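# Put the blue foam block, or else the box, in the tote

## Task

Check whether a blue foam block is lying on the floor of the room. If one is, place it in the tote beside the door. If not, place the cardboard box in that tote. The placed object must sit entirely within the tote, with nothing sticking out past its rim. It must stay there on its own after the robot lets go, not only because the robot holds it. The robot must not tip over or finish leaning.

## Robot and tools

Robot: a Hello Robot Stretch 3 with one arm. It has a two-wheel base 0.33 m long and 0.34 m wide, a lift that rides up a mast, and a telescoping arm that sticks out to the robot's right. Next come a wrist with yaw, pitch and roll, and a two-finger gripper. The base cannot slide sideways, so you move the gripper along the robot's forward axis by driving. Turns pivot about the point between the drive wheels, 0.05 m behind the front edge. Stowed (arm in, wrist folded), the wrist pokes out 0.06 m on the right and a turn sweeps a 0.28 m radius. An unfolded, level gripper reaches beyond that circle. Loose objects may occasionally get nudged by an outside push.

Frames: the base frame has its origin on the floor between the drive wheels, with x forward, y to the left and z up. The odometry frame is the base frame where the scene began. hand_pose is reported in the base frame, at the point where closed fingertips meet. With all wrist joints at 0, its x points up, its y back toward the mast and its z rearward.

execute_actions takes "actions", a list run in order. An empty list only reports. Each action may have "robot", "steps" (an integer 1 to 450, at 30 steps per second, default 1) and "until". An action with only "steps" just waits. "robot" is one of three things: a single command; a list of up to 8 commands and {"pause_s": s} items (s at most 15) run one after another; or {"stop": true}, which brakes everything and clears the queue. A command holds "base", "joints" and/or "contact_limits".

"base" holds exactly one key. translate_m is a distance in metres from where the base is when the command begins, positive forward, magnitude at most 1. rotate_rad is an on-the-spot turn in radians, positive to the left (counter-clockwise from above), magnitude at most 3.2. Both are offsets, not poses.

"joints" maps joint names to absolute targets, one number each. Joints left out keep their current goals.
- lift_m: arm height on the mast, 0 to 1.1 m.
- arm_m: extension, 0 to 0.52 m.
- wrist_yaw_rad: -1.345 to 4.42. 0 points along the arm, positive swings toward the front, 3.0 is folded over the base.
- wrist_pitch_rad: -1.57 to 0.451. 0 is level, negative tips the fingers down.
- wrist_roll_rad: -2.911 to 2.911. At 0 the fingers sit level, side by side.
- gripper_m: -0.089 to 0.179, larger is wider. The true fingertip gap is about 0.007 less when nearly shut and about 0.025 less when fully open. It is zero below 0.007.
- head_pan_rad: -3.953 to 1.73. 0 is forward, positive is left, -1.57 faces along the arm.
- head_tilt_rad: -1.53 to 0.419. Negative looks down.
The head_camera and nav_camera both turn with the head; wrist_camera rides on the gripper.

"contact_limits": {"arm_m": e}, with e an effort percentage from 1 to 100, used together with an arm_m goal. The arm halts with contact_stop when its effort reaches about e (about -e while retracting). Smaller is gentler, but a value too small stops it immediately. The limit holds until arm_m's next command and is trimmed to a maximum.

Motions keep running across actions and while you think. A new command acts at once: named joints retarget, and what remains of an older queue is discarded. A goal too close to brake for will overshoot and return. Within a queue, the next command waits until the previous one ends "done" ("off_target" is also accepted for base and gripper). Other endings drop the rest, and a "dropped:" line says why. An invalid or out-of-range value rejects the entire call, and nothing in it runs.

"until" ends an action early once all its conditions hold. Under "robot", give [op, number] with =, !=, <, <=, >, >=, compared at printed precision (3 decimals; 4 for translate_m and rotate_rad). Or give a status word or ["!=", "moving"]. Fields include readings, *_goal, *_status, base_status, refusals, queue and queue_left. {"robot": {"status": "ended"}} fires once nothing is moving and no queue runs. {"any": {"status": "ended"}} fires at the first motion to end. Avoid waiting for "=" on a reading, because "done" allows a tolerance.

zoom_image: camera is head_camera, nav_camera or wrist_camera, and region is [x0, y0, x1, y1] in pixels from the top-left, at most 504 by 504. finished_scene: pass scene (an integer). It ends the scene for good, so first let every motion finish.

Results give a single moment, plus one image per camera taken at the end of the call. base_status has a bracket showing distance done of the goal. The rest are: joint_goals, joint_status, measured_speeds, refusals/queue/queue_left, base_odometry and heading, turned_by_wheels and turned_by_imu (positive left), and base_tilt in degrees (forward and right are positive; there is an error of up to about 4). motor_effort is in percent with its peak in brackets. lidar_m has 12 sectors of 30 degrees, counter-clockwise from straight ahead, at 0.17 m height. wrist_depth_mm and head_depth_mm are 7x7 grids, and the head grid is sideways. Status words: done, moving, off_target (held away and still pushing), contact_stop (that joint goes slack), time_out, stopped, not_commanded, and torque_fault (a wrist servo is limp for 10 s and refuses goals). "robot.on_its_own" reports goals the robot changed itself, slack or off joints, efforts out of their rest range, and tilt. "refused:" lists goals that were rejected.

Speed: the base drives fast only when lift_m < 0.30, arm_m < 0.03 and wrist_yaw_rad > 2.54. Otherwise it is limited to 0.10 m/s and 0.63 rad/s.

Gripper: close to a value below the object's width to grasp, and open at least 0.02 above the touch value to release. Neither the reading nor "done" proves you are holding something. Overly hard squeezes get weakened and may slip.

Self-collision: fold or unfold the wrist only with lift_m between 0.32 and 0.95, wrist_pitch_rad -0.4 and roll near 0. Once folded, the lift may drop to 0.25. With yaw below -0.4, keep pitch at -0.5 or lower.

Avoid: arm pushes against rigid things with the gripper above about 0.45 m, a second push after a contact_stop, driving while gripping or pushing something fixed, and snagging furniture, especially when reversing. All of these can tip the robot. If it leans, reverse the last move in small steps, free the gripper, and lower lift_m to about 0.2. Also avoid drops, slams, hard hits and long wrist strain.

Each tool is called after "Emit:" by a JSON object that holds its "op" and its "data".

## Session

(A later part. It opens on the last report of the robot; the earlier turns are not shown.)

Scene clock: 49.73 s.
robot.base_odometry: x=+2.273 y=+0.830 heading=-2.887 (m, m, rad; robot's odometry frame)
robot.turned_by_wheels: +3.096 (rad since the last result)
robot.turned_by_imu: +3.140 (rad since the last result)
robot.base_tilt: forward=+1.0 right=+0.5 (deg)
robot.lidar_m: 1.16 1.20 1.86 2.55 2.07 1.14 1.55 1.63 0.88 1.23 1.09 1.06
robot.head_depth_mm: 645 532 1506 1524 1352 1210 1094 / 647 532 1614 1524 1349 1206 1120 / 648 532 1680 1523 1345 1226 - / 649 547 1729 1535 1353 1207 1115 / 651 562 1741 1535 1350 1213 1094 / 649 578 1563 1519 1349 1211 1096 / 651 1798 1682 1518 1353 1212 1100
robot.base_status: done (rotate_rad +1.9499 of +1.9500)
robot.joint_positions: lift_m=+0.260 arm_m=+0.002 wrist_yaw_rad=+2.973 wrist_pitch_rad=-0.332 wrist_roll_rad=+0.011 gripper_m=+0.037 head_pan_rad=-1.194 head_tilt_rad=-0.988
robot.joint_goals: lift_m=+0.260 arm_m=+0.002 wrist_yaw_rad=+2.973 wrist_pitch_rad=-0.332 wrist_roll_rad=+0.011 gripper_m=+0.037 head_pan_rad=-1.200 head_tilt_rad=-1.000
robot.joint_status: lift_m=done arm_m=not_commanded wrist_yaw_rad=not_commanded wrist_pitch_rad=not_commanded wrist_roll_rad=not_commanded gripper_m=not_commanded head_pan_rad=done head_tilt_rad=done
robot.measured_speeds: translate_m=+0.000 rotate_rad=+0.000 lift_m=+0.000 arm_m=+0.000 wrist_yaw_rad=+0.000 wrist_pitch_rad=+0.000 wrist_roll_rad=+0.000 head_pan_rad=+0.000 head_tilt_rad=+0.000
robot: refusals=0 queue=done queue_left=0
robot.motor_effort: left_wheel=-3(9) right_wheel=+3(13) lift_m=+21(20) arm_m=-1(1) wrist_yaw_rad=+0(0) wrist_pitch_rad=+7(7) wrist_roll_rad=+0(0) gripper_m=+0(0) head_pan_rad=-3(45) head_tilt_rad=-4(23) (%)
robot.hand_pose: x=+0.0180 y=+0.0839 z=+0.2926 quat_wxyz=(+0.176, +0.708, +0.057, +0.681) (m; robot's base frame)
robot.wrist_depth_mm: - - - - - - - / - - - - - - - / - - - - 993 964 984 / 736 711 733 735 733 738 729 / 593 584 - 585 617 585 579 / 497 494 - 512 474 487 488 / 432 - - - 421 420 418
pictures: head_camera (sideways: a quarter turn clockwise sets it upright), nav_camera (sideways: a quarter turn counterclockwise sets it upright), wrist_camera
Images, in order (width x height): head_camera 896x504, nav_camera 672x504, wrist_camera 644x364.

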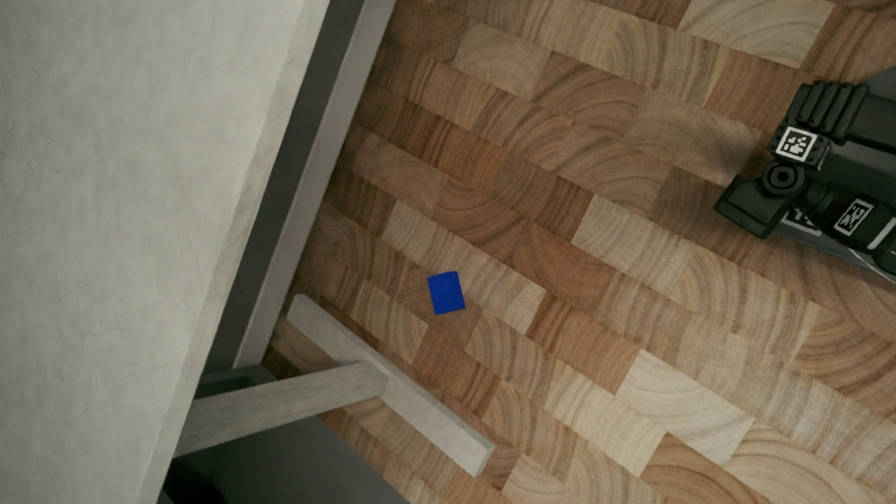

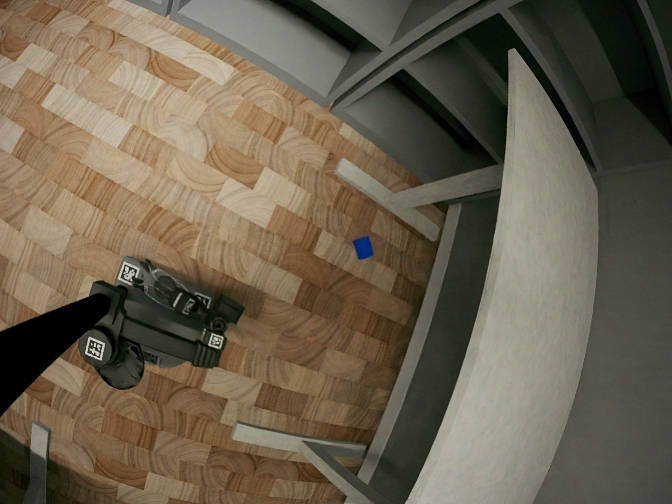

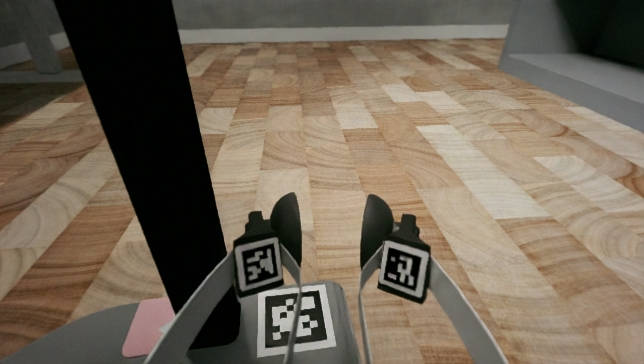

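Emit:
{"op": "execute_actions", "data": {"actions": [{"robot":[{"joints":{"lift_m":0.4,"wrist_pitch_rad":-0.4,"wrist_roll_rad":0}},{"joints":{"wrist_yaw_rad":0,"gripper_m":0.12,"head_pan_rad":-1.57},"base":{"translate_m":0.4}},{"joints":{"wrist_pitch_rad":-0.9,"arm_m":0.2}}],"steps":450,"until":{"robot":{"status":"ended"}}}]}}

Scene clock: 60.30 s.
robot.base_odometry: x=+1.886 y=+0.730 heading=-2.887 (m, m, rad; robot's odometry frame)
robot.turned_by_wheels: +0.000 (rad since the last result)
robot.turned_by_imu: +0.000 (rad since the last result)
robot.base_tilt: forward=+0.9 right=+0.5 (deg)
robot.lidar_m: 1.09 0.86 1.64 2.53 2.14 1.53 1.53 1.15 1.27 1.25 0.87 0.68
robot.head_depth_mm: 646 531 1602 1528 1342 1201 1093 / 646 531 1636 1525 1357 1216 - / 648 531 1643 1528 - 1209 - / 648 532 1653 1519 1327 1213 - / 648 534 1658 1525 1350 1211 1098 / 651 533 1263 1449 1333 1211 1095 / 650 534 1616 1499 1357 1212 1095
robot.base_status: done (translate_m +0.4000 of +0.4000)
robot.joint_positions: lift_m=+0.400 arm_m=+0.200 wrist_yaw_rad=+0.001 wrist_pitch_rad=-0.904 wrist_roll_rad=+0.003 gripper_m=+0.120 head_pan_rad=-1.563 head_tilt_rad=-0.988
robot.joint_goals: lift_m=+0.400 arm_m=+0.200 wrist_yaw_rad=+0.000 wrist_pitch_rad=-0.900 wrist_roll_rad=+0.000 gripper_m=+0.120 head_pan_rad=-1.570 head_tilt_rad=-1.000
robot.joint_status: lift_m=done arm_m=done wrist_yaw_rad=done wrist_pitch_rad=done wrist_roll_rad=done gripper_m=done head_pan_rad=done head_tilt_rad=done
robot.measured_speeds: translate_m=+0.000 rotate_rad=+0.000 lift_m=+0.000 arm_m=+0.000 wrist_yaw_rad=+0.000 wrist_pitch_rad=+0.000 wrist_roll_rad=+0.000 head_pan_rad=+0.000 head_tilt_rad=+0.000
robot: refusals=0 queue=done queue_left=0
robot.motor_effort: left_wheel=-3(4) right_wheel=+3(7) lift_m=+26(27) arm_m=+5(9) wrist_yaw_rad=-3(6) wrist_pitch_rad=+2(7) wrist_roll_rad=-2(3) gripper_m=-1(82) head_pan_rad=-4(32) head_tilt_rad=-4(3) (%)
robot.hand_pose: x=-0.0214 y=-0.4841 z=+0.3223 quat_wxyz=(+0.635, +0.309, -0.636, -0.309) (m; robot's base frame)
robot.wrist_depth_mm: 459 631 690 666 663 668 667 / 617 569 618 614 612 601 608 / 580 560 562 559 566 564 556 / 519 518 525 521 517 524 512 / 462 490 495 487 480 493 478 / 452 458 456 449 453 - 440 / 435 433 430 431 427 423 425
pictures: head_camera (sideways: a quarter turn clockwise sets it upright), nav_camera (sideways: a quarter turn counterclockwise sets it upright), wrist_camera
Images, in order (width x height): head_camera 896x504, nav_camera 672x504, wrist_camera 644x364.

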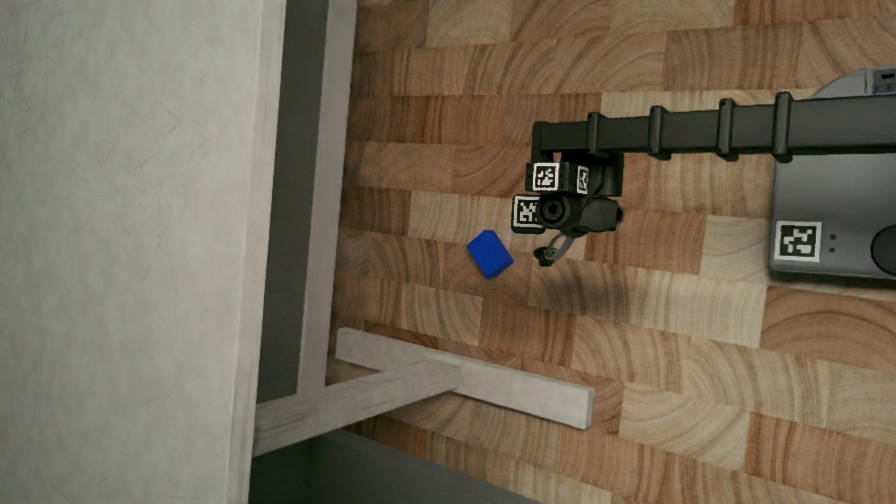

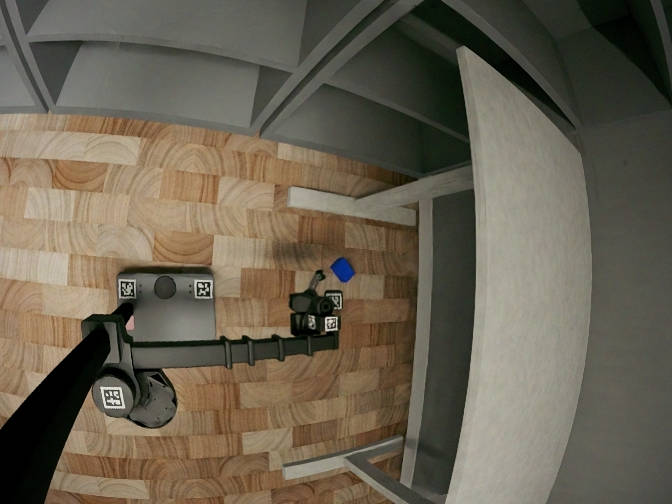

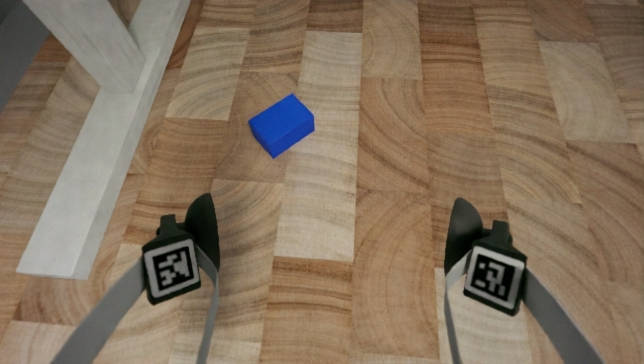

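Emit:
{"op": "execute_actions", "data": {"actions": [{"robot":{"joints":{"wrist_pitch_rad":-1.5,"wrist_roll_rad":0.78,"arm_m":0.45,"lift_m":0.35},"base":{"translate_m":0.08}},"steps":450,"until":{"robot":{"status":"ended"}}}]}}

Scene clock: 63.93 s.
robot.base_odometry: x=+1.808 y=+0.710 heading=-2.887 (m, m, rad; robot's odometry frame)
robot.turned_by_wheels: +0.000 (rad since the last result)
robot.turned_by_imu: +0.000 (rad since the last result)
robot.base_tilt: forward=+1.0 right=+0.4 (deg)
robot.lidar_m: 1.01 0.80 0.85 2.52 2.19 1.61 1.60 1.21 1.29 1.26 0.84 0.61
robot.head_depth_mm: 645 531 1610 1523 1348 1209 1096 / 646 531 1629 1526 1349 1206 - / 648 532 1653 - 1352 1207 - / 648 533 1654 1531 1351 1207 - / 648 533 1645 1475 1348 1210 1094 / 650 534 1587 1524 1336 1207 1096 / 649 534 1614 1470 1327 1213 1095
robot.base_status: done (translate_m +0.0800 of +0.0800)
robot.joint_positions: lift_m=+0.350 arm_m=+0.450 wrist_yaw_rad=+0.001 wrist_pitch_rad=-1.493 wrist_roll_rad=+0.777 gripper_m=+0.120 head_pan_rad=-1.563 head_tilt_rad=-0.988
robot.joint_goals: lift_m=+0.350 arm_m=+0.450 wrist_yaw_rad=+0.000 wrist_pitch_rad=-1.500 wrist_roll_rad=+0.780 gripper_m=+0.120 head_pan_rad=-1.570 head_tilt_rad=-1.000
robot.joint_status: lift_m=done arm_m=done wrist_yaw_rad=done wrist_pitch_rad=done wrist_roll_rad=done gripper_m=done head_pan_rad=done head_tilt_rad=done
robot.measured_speeds: translate_m=+0.000 rotate_rad=+0.000 lift_m=+0.000 arm_m=+0.000 wrist_yaw_rad=+0.000 wrist_pitch_rad=+0.000 wrist_roll_rad=+0.000 head_pan_rad=+0.000 head_tilt_rad=+0.000
robot: refusals=0 queue=done queue_left=0
robot.motor_effort: left_wheel=-2(4) right_wheel=+3(8) lift_m=+20(25) arm_m=+5(10) wrist_yaw_rad=-2(2) wrist_pitch_rad=-3(3) wrist_roll_rad=+3(6) gripper_m=-1(1) head_pan_rad=-3(3) head_tilt_rad=-4(4) (%)
robot.hand_pose: x=-0.0216 y=-0.5903 z=+0.2315 quat_wxyz=(+0.284, +0.263, -0.676, -0.626) (m; robot's base frame)
robot.wrist_depth_mm: 385 377 359 361 354 348 340 / 397 382 338 371 360 354 349 / 403 399 393 378 373 367 357 / 385 412 399 391 383 376 366 / 394 411 402 400 396 384 379 / 443 395 418 413 403 - 386 / 461 404 428 426 411 408 399
pictures: head_camera (sideways: a quarter turn clockwise sets it upright), nav_camera (sideways: a quarter turn counterclockwise sets it upright), wrist_camera
Images, in order (width x height): head_camera 896x504, nav_camera 672x504, wrist_camera 644x364.

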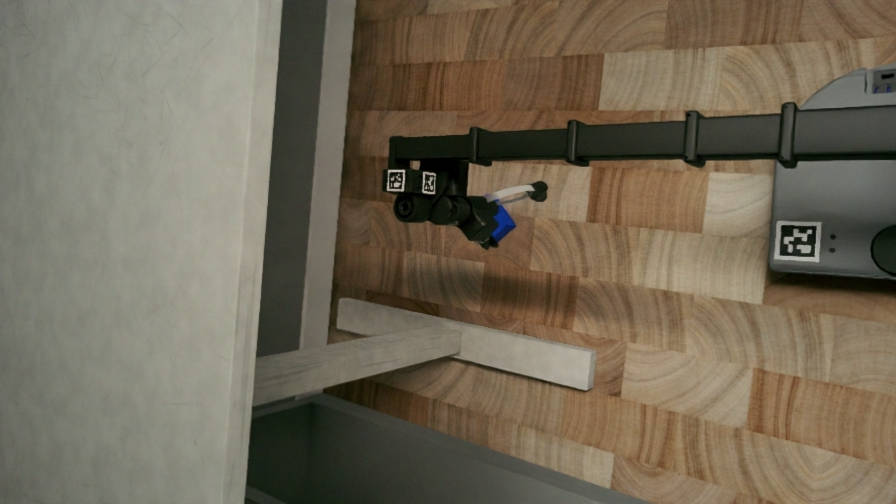

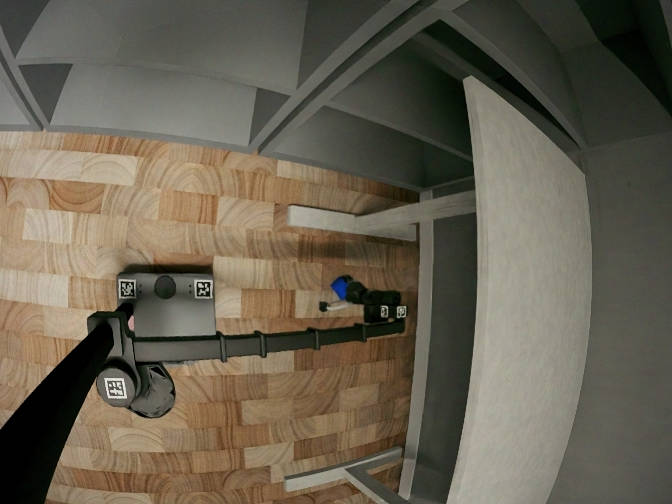

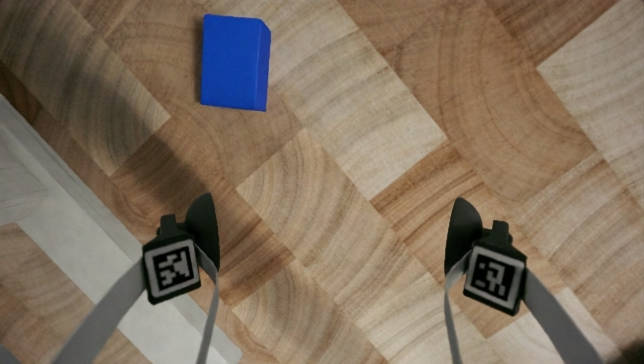

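Emit:
{"op": "execute_actions", "data": {"actions": [{"robot":[{"joints":{"arm_m":0.3},"base":{"rotate_rad":-0.5}},{"base":{"translate_m":0.3}},{"base":{"rotate_rad":0.5}},{"base":{"translate_m":-0.32}}],"steps":450,"until":{"robot":{"status":"ended"}}}]}}

Scene clock: 78.43 s.
robot.base_odometry: x=+1.827 y=+0.863 heading=-2.887 (m, m, rad; robot's odometry frame)
robot.turned_by_wheels: +0.000 (rad since the last result)
robot.turned_by_imu: -0.001 (rad since the last result)
robot.base_tilt: forward=+1.0 right=+0.5 (deg)
robot.lidar_m: 0.61 0.97 0.94 2.67 2.26 1.59 1.98 1.08 1.13 1.11 0.73 0.61
robot.head_depth_mm: 644 531 450 1468 1352 1205 1092 / 646 531 450 1474 1346 1209 - / 649 532 452 1495 1306 1208 - / 647 532 451 1498 1328 1207 - / 648 533 452 1500 1352 1205 1092 / 649 533 453 1275 1327 1211 1096 / 649 534 453 1477 1357 1210 1098
robot.base_status: done (translate_m -0.3200 of -0.3200)
robot.joint_positions: lift_m=+0.350 arm_m=+0.300 wrist_yaw_rad=+0.001 wrist_pitch_rad=-1.494 wrist_roll_rad=+0.777 gripper_m=+0.120 head_pan_rad=-1.563 head_tilt_rad=-0.988
robot.joint_goals: lift_m=+0.350 arm_m=+0.300 wrist_yaw_rad=+0.000 wrist_pitch_rad=-1.500 wrist_roll_rad=+0.780 gripper_m=+0.120 head_pan_rad=-1.570 head_tilt_rad=-1.000
robot.joint_status: lift_m=done arm_m=done wrist_yaw_rad=done wrist_pitch_rad=done wrist_roll_rad=done gripper_m=done head_pan_rad=done head_tilt_rad=done
robot.measured_speeds: translate_m=+0.000 rotate_rad=+0.000 lift_m=+0.000 arm_m=+0.000 wrist_yaw_rad=+0.000 wrist_pitch_rad=+0.000 wrist_roll_rad=+0.000 head_pan_rad=+0.000 head_tilt_rad=+0.000
robot: refusals=0 queue=done queue_left=0
robot.motor_effort: left_wheel=-2(5) right_wheel=+3(8) lift_m=+20(20) arm_m=-5(9) wrist_yaw_rad=-1(1) wrist_pitch_rad=-3(3) wrist_roll_rad=+2(3) gripper_m=+1(0) head_pan_rad=-3(4) head_tilt_rad=-4(4) (%)
robot.hand_pose: x=-0.0216 y=-0.4409 z=+0.2315 quat_wxyz=(+0.284, +0.263, -0.676, -0.627) (m; robot's base frame)
robot.wrist_depth_mm: 385 377 370 360 359 347 341 / 397 391 372 371 362 354 346 / 405 400 389 382 371 363 360 / 420 407 401 392 383 374 366 / 404 421 410 399 393 381 372 / 404 426 422 412 407 - - / 461 410 439 430 417 - -
pictures: head_camera (sideways: a quarter turn clockwise sets it upright), nav_camera (sideways: a quarter turn counterclockwise sets it upright), wrist_camera
Images, in order (width x height): head_camera 896x504, nav_camera 672x504, wrist_camera 644x364.

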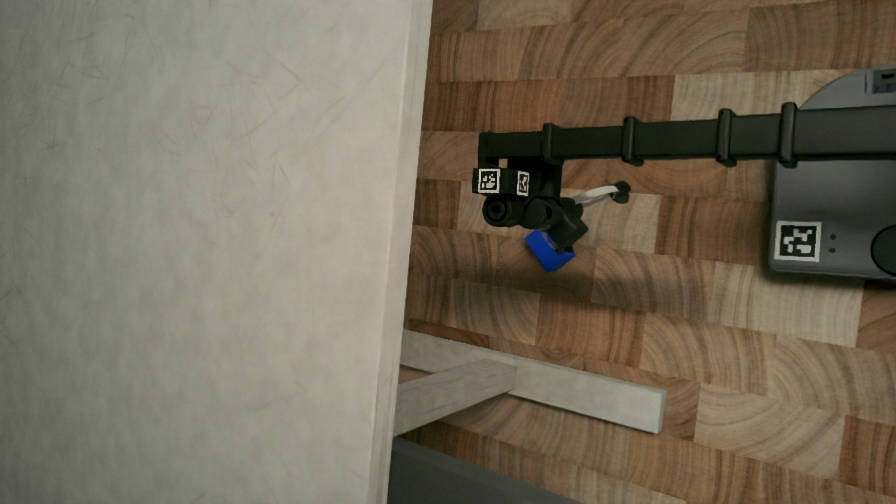

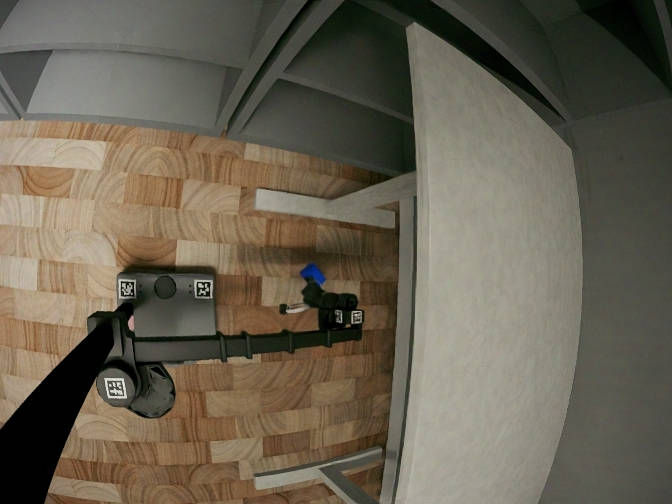

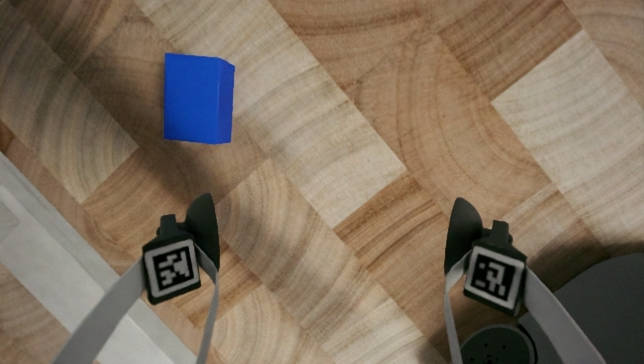

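Emit:
{"op": "execute_actions", "data": {"actions": [{"robot":{"joints":{"arm_m":0.495,"lift_m":0.22}},"steps":450,"until":{"robot":{"status":"ended"}}}]}}

Scene clock: 81.30 s.
robot.base_odometry: x=+1.827 y=+0.863 heading=-2.887 (m, m, rad; robot's odometry frame)
robot.turned_by_wheels: +0.000 (rad since the last result)
robot.turned_by_imu: +0.000 (rad since the last result)
robot.base_tilt: forward=+1.0 right=+0.5 (deg)
robot.lidar_m: 0.61 0.98 0.94 2.67 2.26 1.59 1.98 1.08 1.13 1.11 0.73 0.61
robot.head_depth_mm: 645 529 450 1468 1347 1207 1094 / 646 531 450 1471 1345 1212 1124 / 647 532 451 426 1344 1208 - / 648 533 451 1500 1343 1208 - / 649 534 452 1502 1343 1207 1096 / 649 533 452 1268 1331 1209 1097 / 650 533 453 1479 1351 1210 1100
robot.base_status: done (translate_m -0.3200 of -0.3200)
robot.joint_positions: lift_m=+0.220 arm_m=+0.495 wrist_yaw_rad=+0.001 wrist_pitch_rad=-1.494 wrist_roll_rad=+0.777 gripper_m=+0.120 head_pan_rad=-1.563 head_tilt_rad=-0.988
robot.joint_goals: lift_m=+0.220 arm_m=+0.495 wrist_yaw_rad=+0.000 wrist_pitch_rad=-1.500 wrist_roll_rad=+0.780 gripper_m=+0.120 head_pan_rad=-1.570 head_tilt_rad=-1.000
robot.joint_status: lift_m=done arm_m=done wrist_yaw_rad=done wrist_pitch_rad=done wrist_roll_rad=done gripper_m=done head_pan_rad=done head_tilt_rad=done
robot.measured_speeds: translate_m=+0.000 rotate_rad=+0.000 lift_m=+0.000 arm_m=+0.000 wrist_yaw_rad=+0.000 wrist_pitch_rad=+0.000 wrist_roll_rad=+0.000 head_pan_rad=+0.000 head_tilt_rad=+0.000
robot: refusals=0 queue=done queue_left=0
robot.motor_effort: left_wheel=-2(2) right_wheel=+4(3) lift_m=+21(21) arm_m=+5(6) wrist_yaw_rad=-2(2) wrist_pitch_rad=-3(3) wrist_roll_rad=+3(3) gripper_m=-2(0) head_pan_rad=-3(3) head_tilt_rad=-3(4) (%)
robot.hand_pose: x=-0.0216 y=-0.6350 z=+0.1015 quat_wxyz=(+0.284, +0.263, -0.676, -0.627) (m; robot's base frame)
robot.wrist_depth_mm: 256 251 246 240 235 232 226 / 264 259 253 248 243 237 233 / 271 265 261 253 249 245 238 / 279 274 267 261 254 249 245 / 289 280 273 226 262 255 252 / 295 290 282 229 270 - 257 / 305 299 290 280 277 272 263
pictures: head_camera (sideways: a quarter turn clockwise sets it upright), nav_camera (sideways: a quarter turn counterclockwise sets it upright), wrist_camera
Images, in order (width x height): head_camera 896x504, nav_camera 672x504, wrist_camera 644x364.

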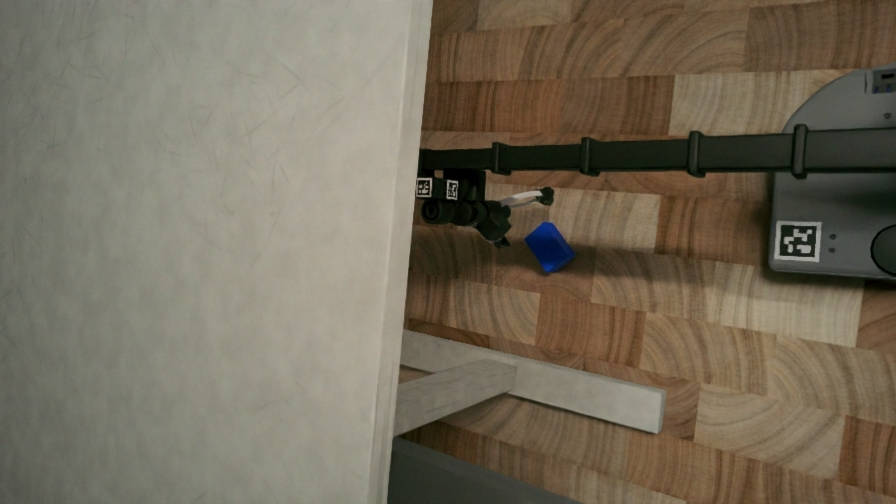

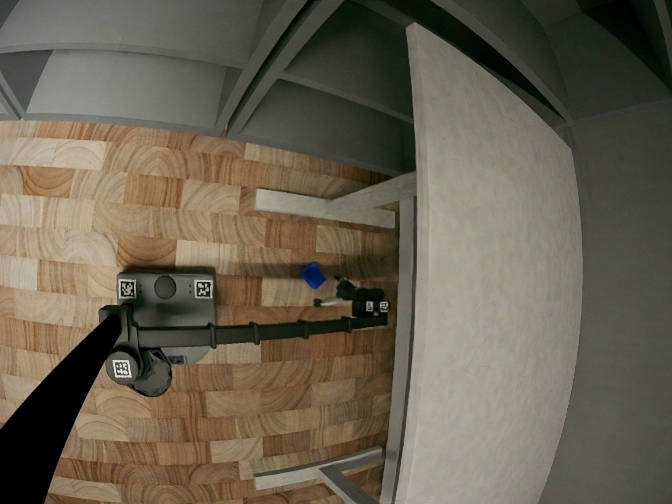

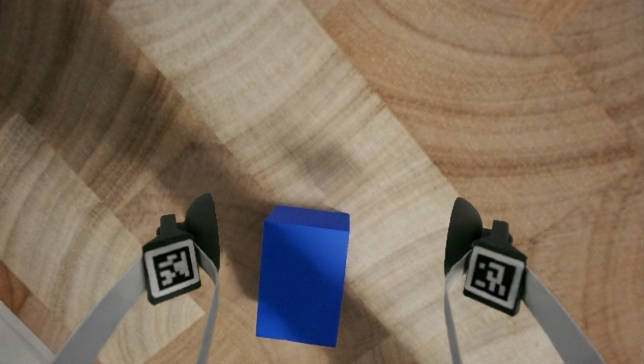

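Emit:
{"op": "execute_actions", "data": {"actions": [{"robot":{"joints":{"arm_m":0.47,"lift_m":0.17},"base":{"translate_m":0.045}},"steps":450,"until":{"robot":{"status":"ended"}}}]}}

Scene clock: 84.03 s.
robot.base_odometry: x=+1.783 y=+0.852 heading=-2.887 (m, m, rad; robot's odometry frame)
robot.turned_by_wheels: +0.000 (rad since the last result)
robot.turned_by_imu: +0.000 (rad since the last result)
robot.base_tilt: forward=+1.0 right=+0.6 (deg)
robot.lidar_m: 0.59 0.97 0.91 2.66 2.28 1.63 2.02 1.12 1.14 1.11 0.71 0.57
robot.head_depth_mm: 644 531 450 1467 1347 1207 1094 / 645 531 451 1470 1347 1208 1125 / 648 531 451 1471 1349 1205 - / 646 532 451 1496 1326 1205 - / 650 533 452 1473 1351 1203 1097 / 650 533 452 1449 1336 1211 1097 / 647 535 452 1464 1329 1211 1096
robot.base_status: done (translate_m +0.0450 of +0.0450)
robot.joint_positions: lift_m=+0.170 arm_m=+0.470 wrist_yaw_rad=+0.001 wrist_pitch_rad=-1.494 wrist_roll_rad=+0.777 gripper_m=+0.120 head_pan_rad=-1.563 head_tilt_rad=-0.988
robot.joint_goals: lift_m=+0.170 arm_m=+0.470 wrist_yaw_rad=+0.000 wrist_pitch_rad=-1.500 wrist_roll_rad=+0.780 gripper_m=+0.120 head_pan_rad=-1.570 head_tilt_rad=-1.000
robot.joint_status: lift_m=done arm_m=done wrist_yaw_rad=done wrist_pitch_rad=done wrist_roll_rad=done gripper_m=done head_pan_rad=done head_tilt_rad=done
robot.measured_speeds: translate_m=+0.000 rotate_rad=+0.000 lift_m=+0.000 arm_m=+0.000 wrist_yaw_rad=+0.000 wrist_pitch_rad=+0.000 wrist_roll_rad=+0.000 head_pan_rad=+0.000 head_tilt_rad=+0.000
robot: refusals=0 queue=done queue_left=0
robot.motor_effort: left_wheel=-3(3) right_wheel=+4(9) lift_m=+21(22) arm_m=-4(5) wrist_yaw_rad=-2(1) wrist_pitch_rad=-3(3) wrist_roll_rad=+2(3) gripper_m=+0(1) head_pan_rad=-4(4) head_tilt_rad=-4(4) (%)
robot.hand_pose: x=-0.0216 y=-0.6108 z=+0.0515 quat_wxyz=(+0.284, +0.263, -0.676, -0.627) (m; robot's base frame)
robot.wrist_depth_mm: 207 202 199 194 191 187 183 / 213 209 204 200 195 192 187 / 218 215 210 205 200 196 192 / 225 220 216 165 205 203 198 / 232 227 220 169 211 205 202 / 239 234 227 175 218 - 208 / 247 243 236 229 224 219 212
pictures: head_camera (sideways: a quarter turn clockwise sets it upright), nav_camera (sideways: a quarter turn counterclockwise sets it upright), wrist_camera
Images, in order (width x height): head_camera 896x504, nav_camera 672x504, wrist_camera 644x364.

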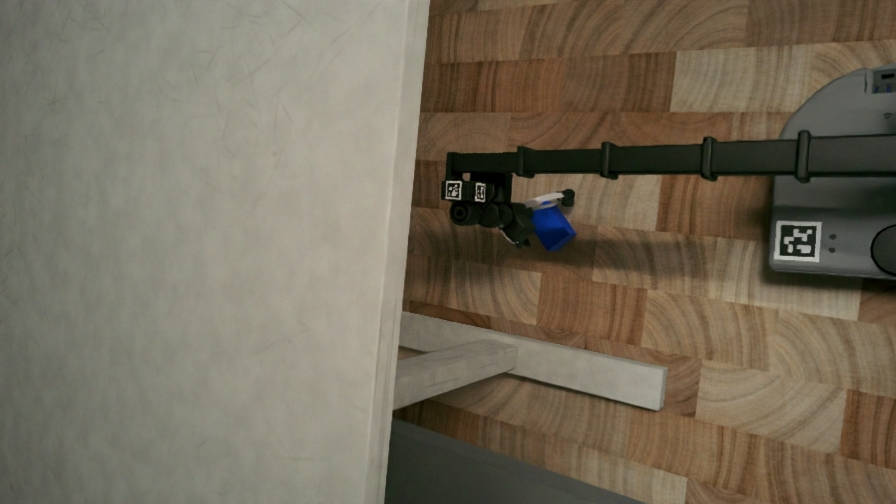

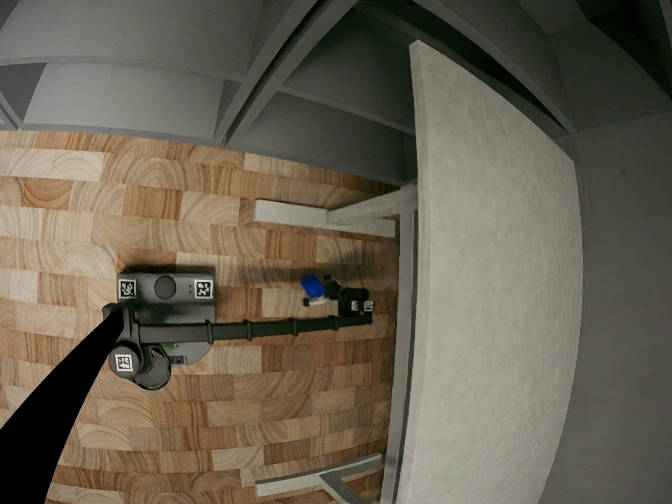

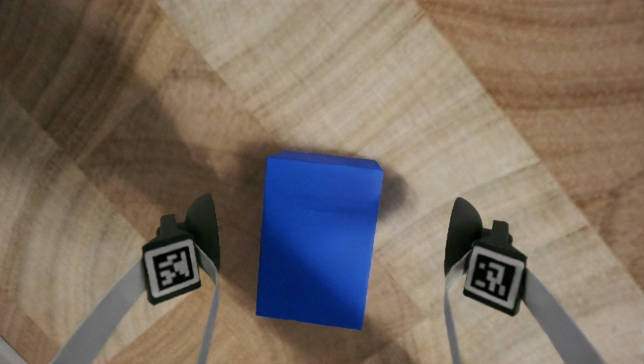

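Emit:
{"op": "execute_actions", "data": {"actions": [{"robot":[{"joints":{"lift_m":0.145}},{"joints":{"gripper_m":0.02}},{"joints":{"lift_m":0.4}}],"steps":450,"until":{"robot":{"status":"ended"}}}]}}

Scene clock: 89.73 s.
robot.base_odometry: x=+1.783 y=+0.852 heading=-2.887 (m, m, rad; robot's odometry frame)
robot.turned_by_wheels: +0.000 (rad since the last result)
robot.turned_by_imu: +0.000 (rad since the last result)
robot.base_tilt: forward=+0.9 right=+0.5 (deg)
robot.lidar_m: 0.59 0.97 0.91 2.67 2.29 1.63 2.02 1.11 1.14 1.11 0.71 0.57
robot.head_depth_mm: 644 530 451 1468 1352 1206 1096 / 646 531 451 1472 1348 1215 - / 647 532 451 1110 1352 1210 - / 648 532 451 1487 1346 1207 - / 648 533 451 1471 1348 1211 1095 / 648 533 452 1445 1340 1206 1096 / 648 534 453 1466 1326 1208 1100
robot.base_status: done (translate_m +0.0450 of +0.0450)
robot.joint_positions: lift_m=+0.400 arm_m=+0.470 wrist_yaw_rad=+0.001 wrist_pitch_rad=-1.494 wrist_roll_rad=+0.777 gripper_m=+0.021 head_pan_rad=-1.563 head_tilt_rad=-0.988
robot.joint_goals: lift_m=+0.400 arm_m=+0.470 wrist_yaw_rad=+0.000 wrist_pitch_rad=-1.500 wrist_roll_rad=+0.780 gripper_m=+0.020 head_pan_rad=-1.570 head_tilt_rad=-1.000
robot.joint_status: lift_m=done arm_m=done wrist_yaw_rad=done wrist_pitch_rad=done wrist_roll_rad=done gripper_m=done head_pan_rad=done head_tilt_rad=done
robot.measured_speeds: translate_m=+0.000 rotate_rad=+0.000 lift_m=+0.000 arm_m=+0.000 wrist_yaw_rad=+0.000 wrist_pitch_rad=+0.000 wrist_roll_rad=+0.000 head_pan_rad=+0.000 head_tilt_rad=+0.000
robot: refusals=0 queue=done queue_left=0
robot.motor_effort: left_wheel=-2(3) right_wheel=+3(3) lift_m=+27(28) arm_m=-4(4) wrist_yaw_rad=-2(2) wrist_pitch_rad=-3(3) wrist_roll_rad=+3(2) gripper_m=-19(92) head_pan_rad=-4(4) head_tilt_rad=-3(4) (%)
robot.hand_pose: x=-0.0216 y=-0.6108 z=+0.2812 quat_wxyz=(+0.284, +0.263, -0.676, -0.627) (m; robot's base frame)
robot.wrist_depth_mm: 431 428 418 406 399 393 385 / 439 439 427 418 411 401 395 / 438 453 439 430 417 408 407 / 435 461 448 137 427 423 412 / 485 443 461 140 138 430 422 / 331 396 478 144 454 445 435 / 297 505 462 148 468 460 445
pictures: head_camera (sideways: a quarter turn clockwise sets it upright), nav_camera (sideways: a quarter turn counterclockwise sets it upright), wrist_camera
Images, in order (width x height): head_camera 896x504, nav_camera 672x504, wrist_camera 644x364.

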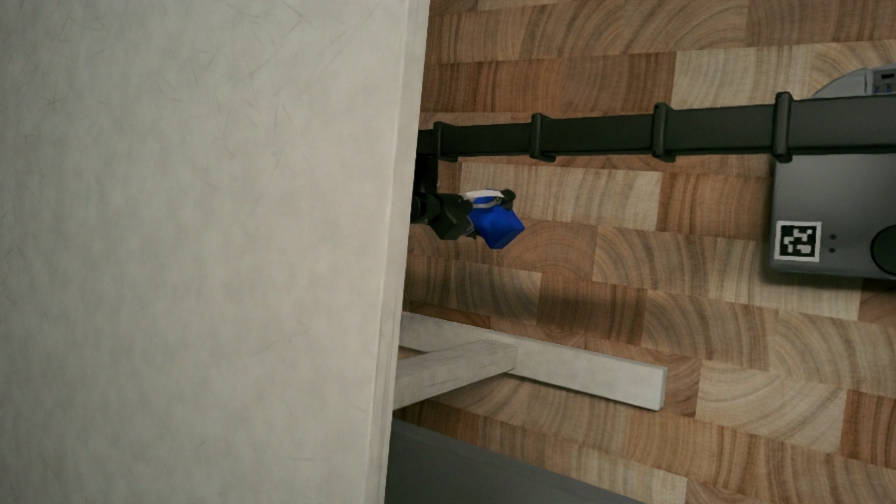

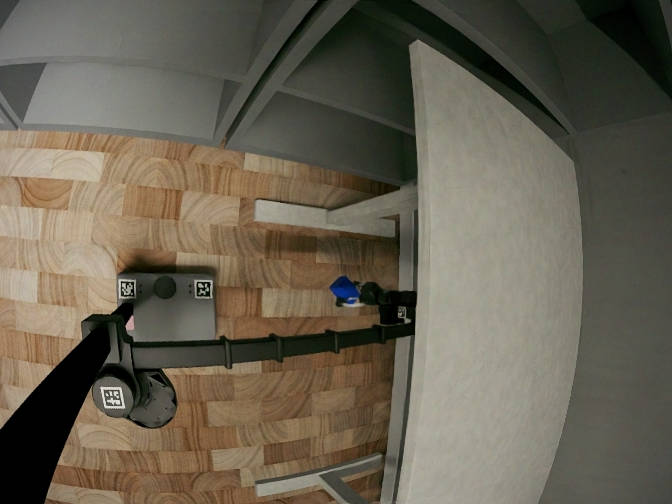

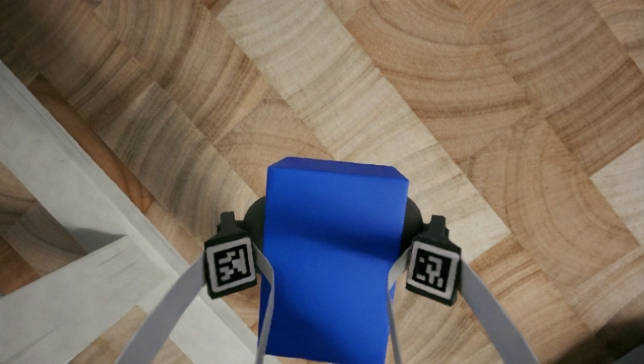

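Emit:
{"op": "execute_actions", "data": {"actions": [{"robot":[{"joints":{"arm_m":0.0,"wrist_pitch_rad":-0.4,"wrist_roll_rad":0}},{"joints":{"wrist_yaw_rad":3.0}},{"joints":{"lift_m":0.29,"head_pan_rad":0,"head_tilt_rad":-0.7},"base":{"rotate_rad":1.5}},{"base":{"translate_m":1.0}},{"base":{"translate_m":1.0}},{"base":{"rotate_rad":-1.55}}],"steps":450,"until":{"robot":{"status":"ended"}}},{"steps":450,"until":{"robot":{"status":"ended"}}}]}}

Scene clock: 113.10 s.
robot.base_odometry: x=+2.148 y=-1.115 heading=-2.937 (m, m, rad; robot's odometry frame)
robot.turned_by_wheels: -0.050 (rad since the last result)
robot.turned_by_imu: -0.046 (rad since the last result)
robot.base_tilt: forward=+1.0 right=+0.4 (deg)
robot.lidar_m: 2.35 0.92 0.68 0.65 0.68 0.94 1.59 2.12 2.82 2.20 1.31 0.62
robot.head_depth_mm: 2291 2582 2411 1036 1002 1040 1145 / 2312 2570 2635 1985 1567 1324 1169 / 2323 2600 2628 1994 1618 1356 1167 / 2327 2617 2440 1991 1613 1349 1166 / 2349 2664 2608 1982 1610 1351 1163 / 2216 2240 2300 1984 1599 1344 1165 / 1563 1587 1666 1714 1565 1348 1159
robot.base_status: done (rotate_rad -1.5499 of -1.5500)
robot.joint_positions: lift_m=+0.290 arm_m=+0.003 wrist_yaw_rad=+2.998 wrist_pitch_rad=-0.423 wrist_roll_rad=+0.003 gripper_m=+0.021 head_pan_rad=-0.007 head_tilt_rad=-0.704
robot.joint_goals: lift_m=+0.290 arm_m=+0.000 wrist_yaw_rad=+3.000 wrist_pitch_rad=-0.400 wrist_roll_rad=+0.000 gripper_m=+0.020 head_pan_rad=+0.000 head_tilt_rad=-0.700
robot.joint_status: lift_m=done arm_m=done wrist_yaw_rad=done wrist_pitch_rad=done wrist_roll_rad=done gripper_m=done head_pan_rad=done head_tilt_rad=done
robot.measured_speeds: translate_m=+0.000 rotate_rad=+0.000 lift_m=+0.000 arm_m=+0.000 wrist_yaw_rad=+0.000 wrist_pitch_rad=+0.000 wrist_roll_rad=+0.000 head_pan_rad=+0.000 head_tilt_rad=+0.000
robot: refusals=0 queue=done queue_left=0
robot.motor_effort: left_wheel=+2(10) right_wheel=-3(12) lift_m=+22(27) arm_m=-4(2) wrist_yaw_rad=+2(2) wrist_pitch_rad=+12(14) wrist_roll_rad=-2(3) gripper_m=-19(19) head_pan_rad=+3(43) head_tilt_rad=+1(20) (%)
robot.hand_pose: x=+0.0108 y=+0.0739 z=+0.3016 quat_wxyz=(+0.198, +0.701, +0.099, +0.678) (m; robot's base frame)
robot.wrist_depth_mm: 593 - 619 639 650 670 691 / 634 - 680 690 712 743 760 / 687 711 742 766 764 780 817 / 680 676 684 137 652 683 678 / 565 558 - 140 139 561 557 / 475 493 - 144 455 481 482 / - - - 148 403 417 418
pictures: head_camera (sideways: a quarter turn clockwise sets it upright), nav_camera (sideways: a quarter turn counterclockwise sets it upright), wrist_camera
Images, in order (width x height): head_camera 896x504, nav_camera 672x504, wrist_camera 644x364.

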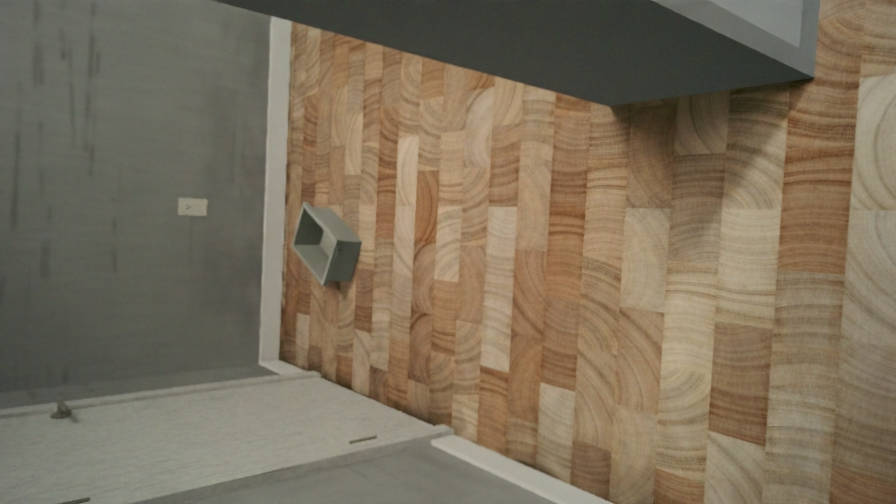

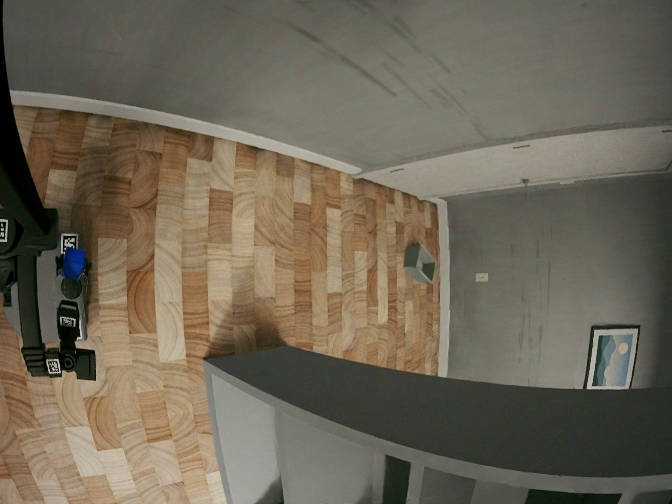

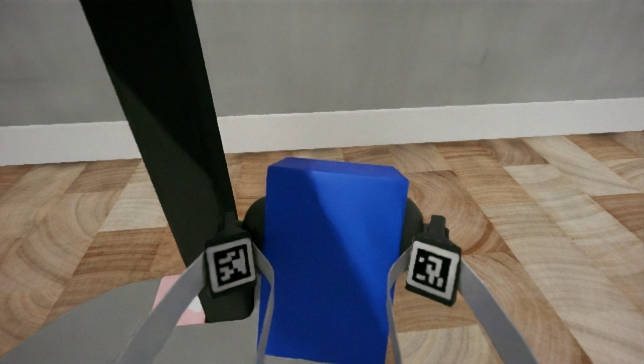

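Emit:
{"op": "execute_actions", "data": {"actions": [{"robot":[{"base":{"translate_m":1.0}},{"base":{"translate_m":0.85}},{"base":{"rotate_rad":1.55},"joints":{"head_pan_rad":-1.57,"head_tilt_rad":-1.0}},{"joints":{"lift_m":0.5}},{"joints":{"wrist_yaw_rad":0}},{"joints":{"wrist_pitch_rad":-1.0,"arm_m":0.3}}],"steps":450,"until":{"robot":{"status":"ended"}}},{"steps":450,"until":{"robot":{"status":"ended"}}}]}}

Scene clock: 133.83 s.
robot.base_odometry: x=+0.336 y=-1.490 heading=-1.388 (m, m, rad; robot's odometry frame)
robot.turned_by_wheels: +1.550 (rad since the last result)
robot.turned_by_imu: +1.573 (rad since the last result)
robot.base_tilt: forward=+1.2 right=+0.3 (deg)
robot.lidar_m: 0.61 0.63 0.89 1.35 1.07 1.22 2.85 1.24 0.91 0.87 0.89 0.63
robot.head_depth_mm: 777 920 1126 1439 1352 1210 1092 / 782 924 1135 1419 1355 - - / 787 930 1144 - 1351 1208 - / 790 939 1157 1449 1302 1193 - / 797 944 1171 1446 1349 1186 1097 / 803 956 1182 1470 1357 1212 1096 / 807 964 1198 1457 1347 1208 1100
robot.base_status: done (rotate_rad +1.5499 of +1.5500)
robot.joint_positions: lift_m=+0.500 arm_m=+0.300 wrist_yaw_rad=+0.001 wrist_pitch_rad=-1.004 wrist_roll_rad=+0.003 gripper_m=+0.021 head_pan_rad=-1.563 head_tilt_rad=-0.988
robot.joint_goals: lift_m=+0.500 arm_m=+0.300 wrist_yaw_rad=+0.000 wrist_pitch_rad=-1.000 wrist_roll_rad=+0.000 gripper_m=+0.020 head_pan_rad=-1.570 head_tilt_rad=-1.000
robot.joint_status: lift_m=done arm_m=done wrist_yaw_rad=done wrist_pitch_rad=done wrist_roll_rad=done gripper_m=done head_pan_rad=done head_tilt_rad=done
robot.measured_speeds: translate_m=+0.000 rotate_rad=+0.000 lift_m=+0.000 arm_m=+0.000 wrist_yaw_rad=+0.000 wrist_pitch_rad=+0.000 wrist_roll_rad=+0.000 head_pan_rad=+0.000 head_tilt_rad=+0.000
robot: refusals=0 queue=done queue_left=0
robot.motor_effort: left_wheel=-2(8) right_wheel=+4(13) lift_m=+27(26) arm_m=+5(4) wrist_yaw_rad=-2(3) wrist_pitch_rad=+2(13) wrist_roll_rad=-2(2) gripper_m=-19(20) head_pan_rad=-3(43) head_tilt_rad=-4(21) (%)
robot.hand_pose: x=-0.0215 y=-0.5618 z=+0.4094 quat_wxyz=(+0.619, +0.340, -0.620, -0.341) (m; robot's base frame)
robot.wrist_depth_mm: 444 443 440 433 434 433 430 / 557 550 550 545 539 529 527 / 640 630 628 627 620 620 608 / 609 602 601 137 593 581 583 / 570 576 572 140 138 562 567 / 544 544 521 144 523 530 529 / 517 519 507 148 503 507 505
pictures: head_camera (sideways: a quarter turn clockwise sets it upright), nav_camera (sideways: a quarter turn counterclockwise sets it upright), wrist_camera
Images, in order (width x height): head_camera 896x504, nav_camera 672x504, wrist_camera 644x364.

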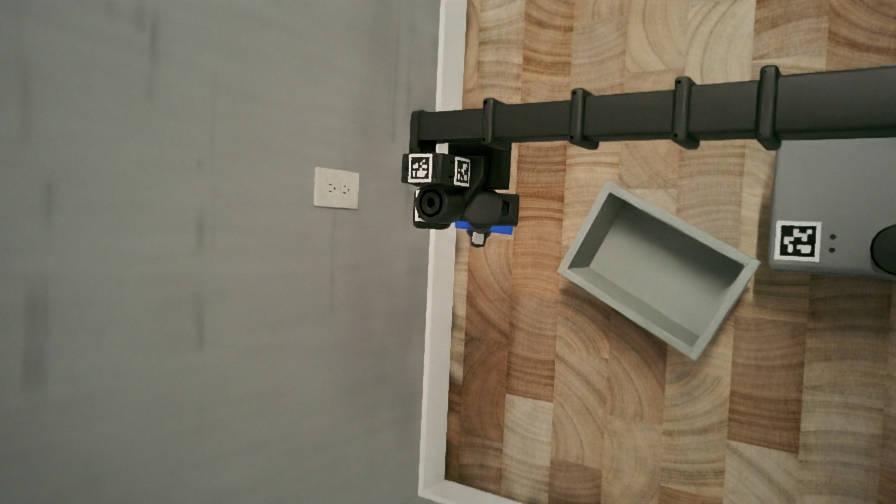

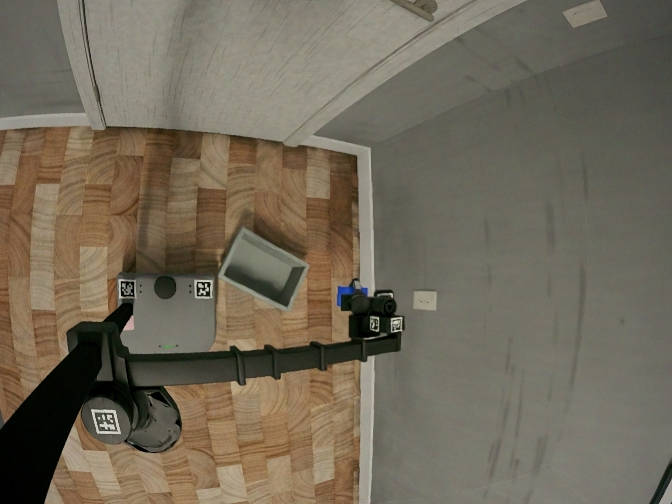

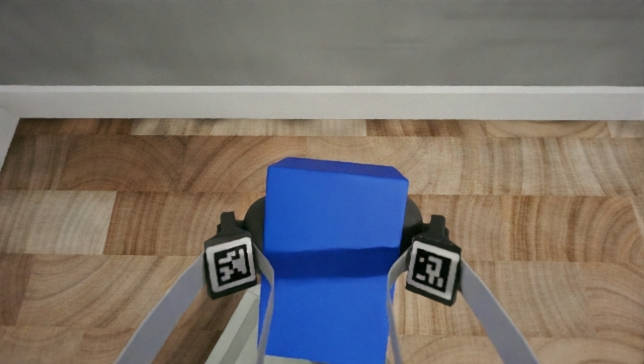

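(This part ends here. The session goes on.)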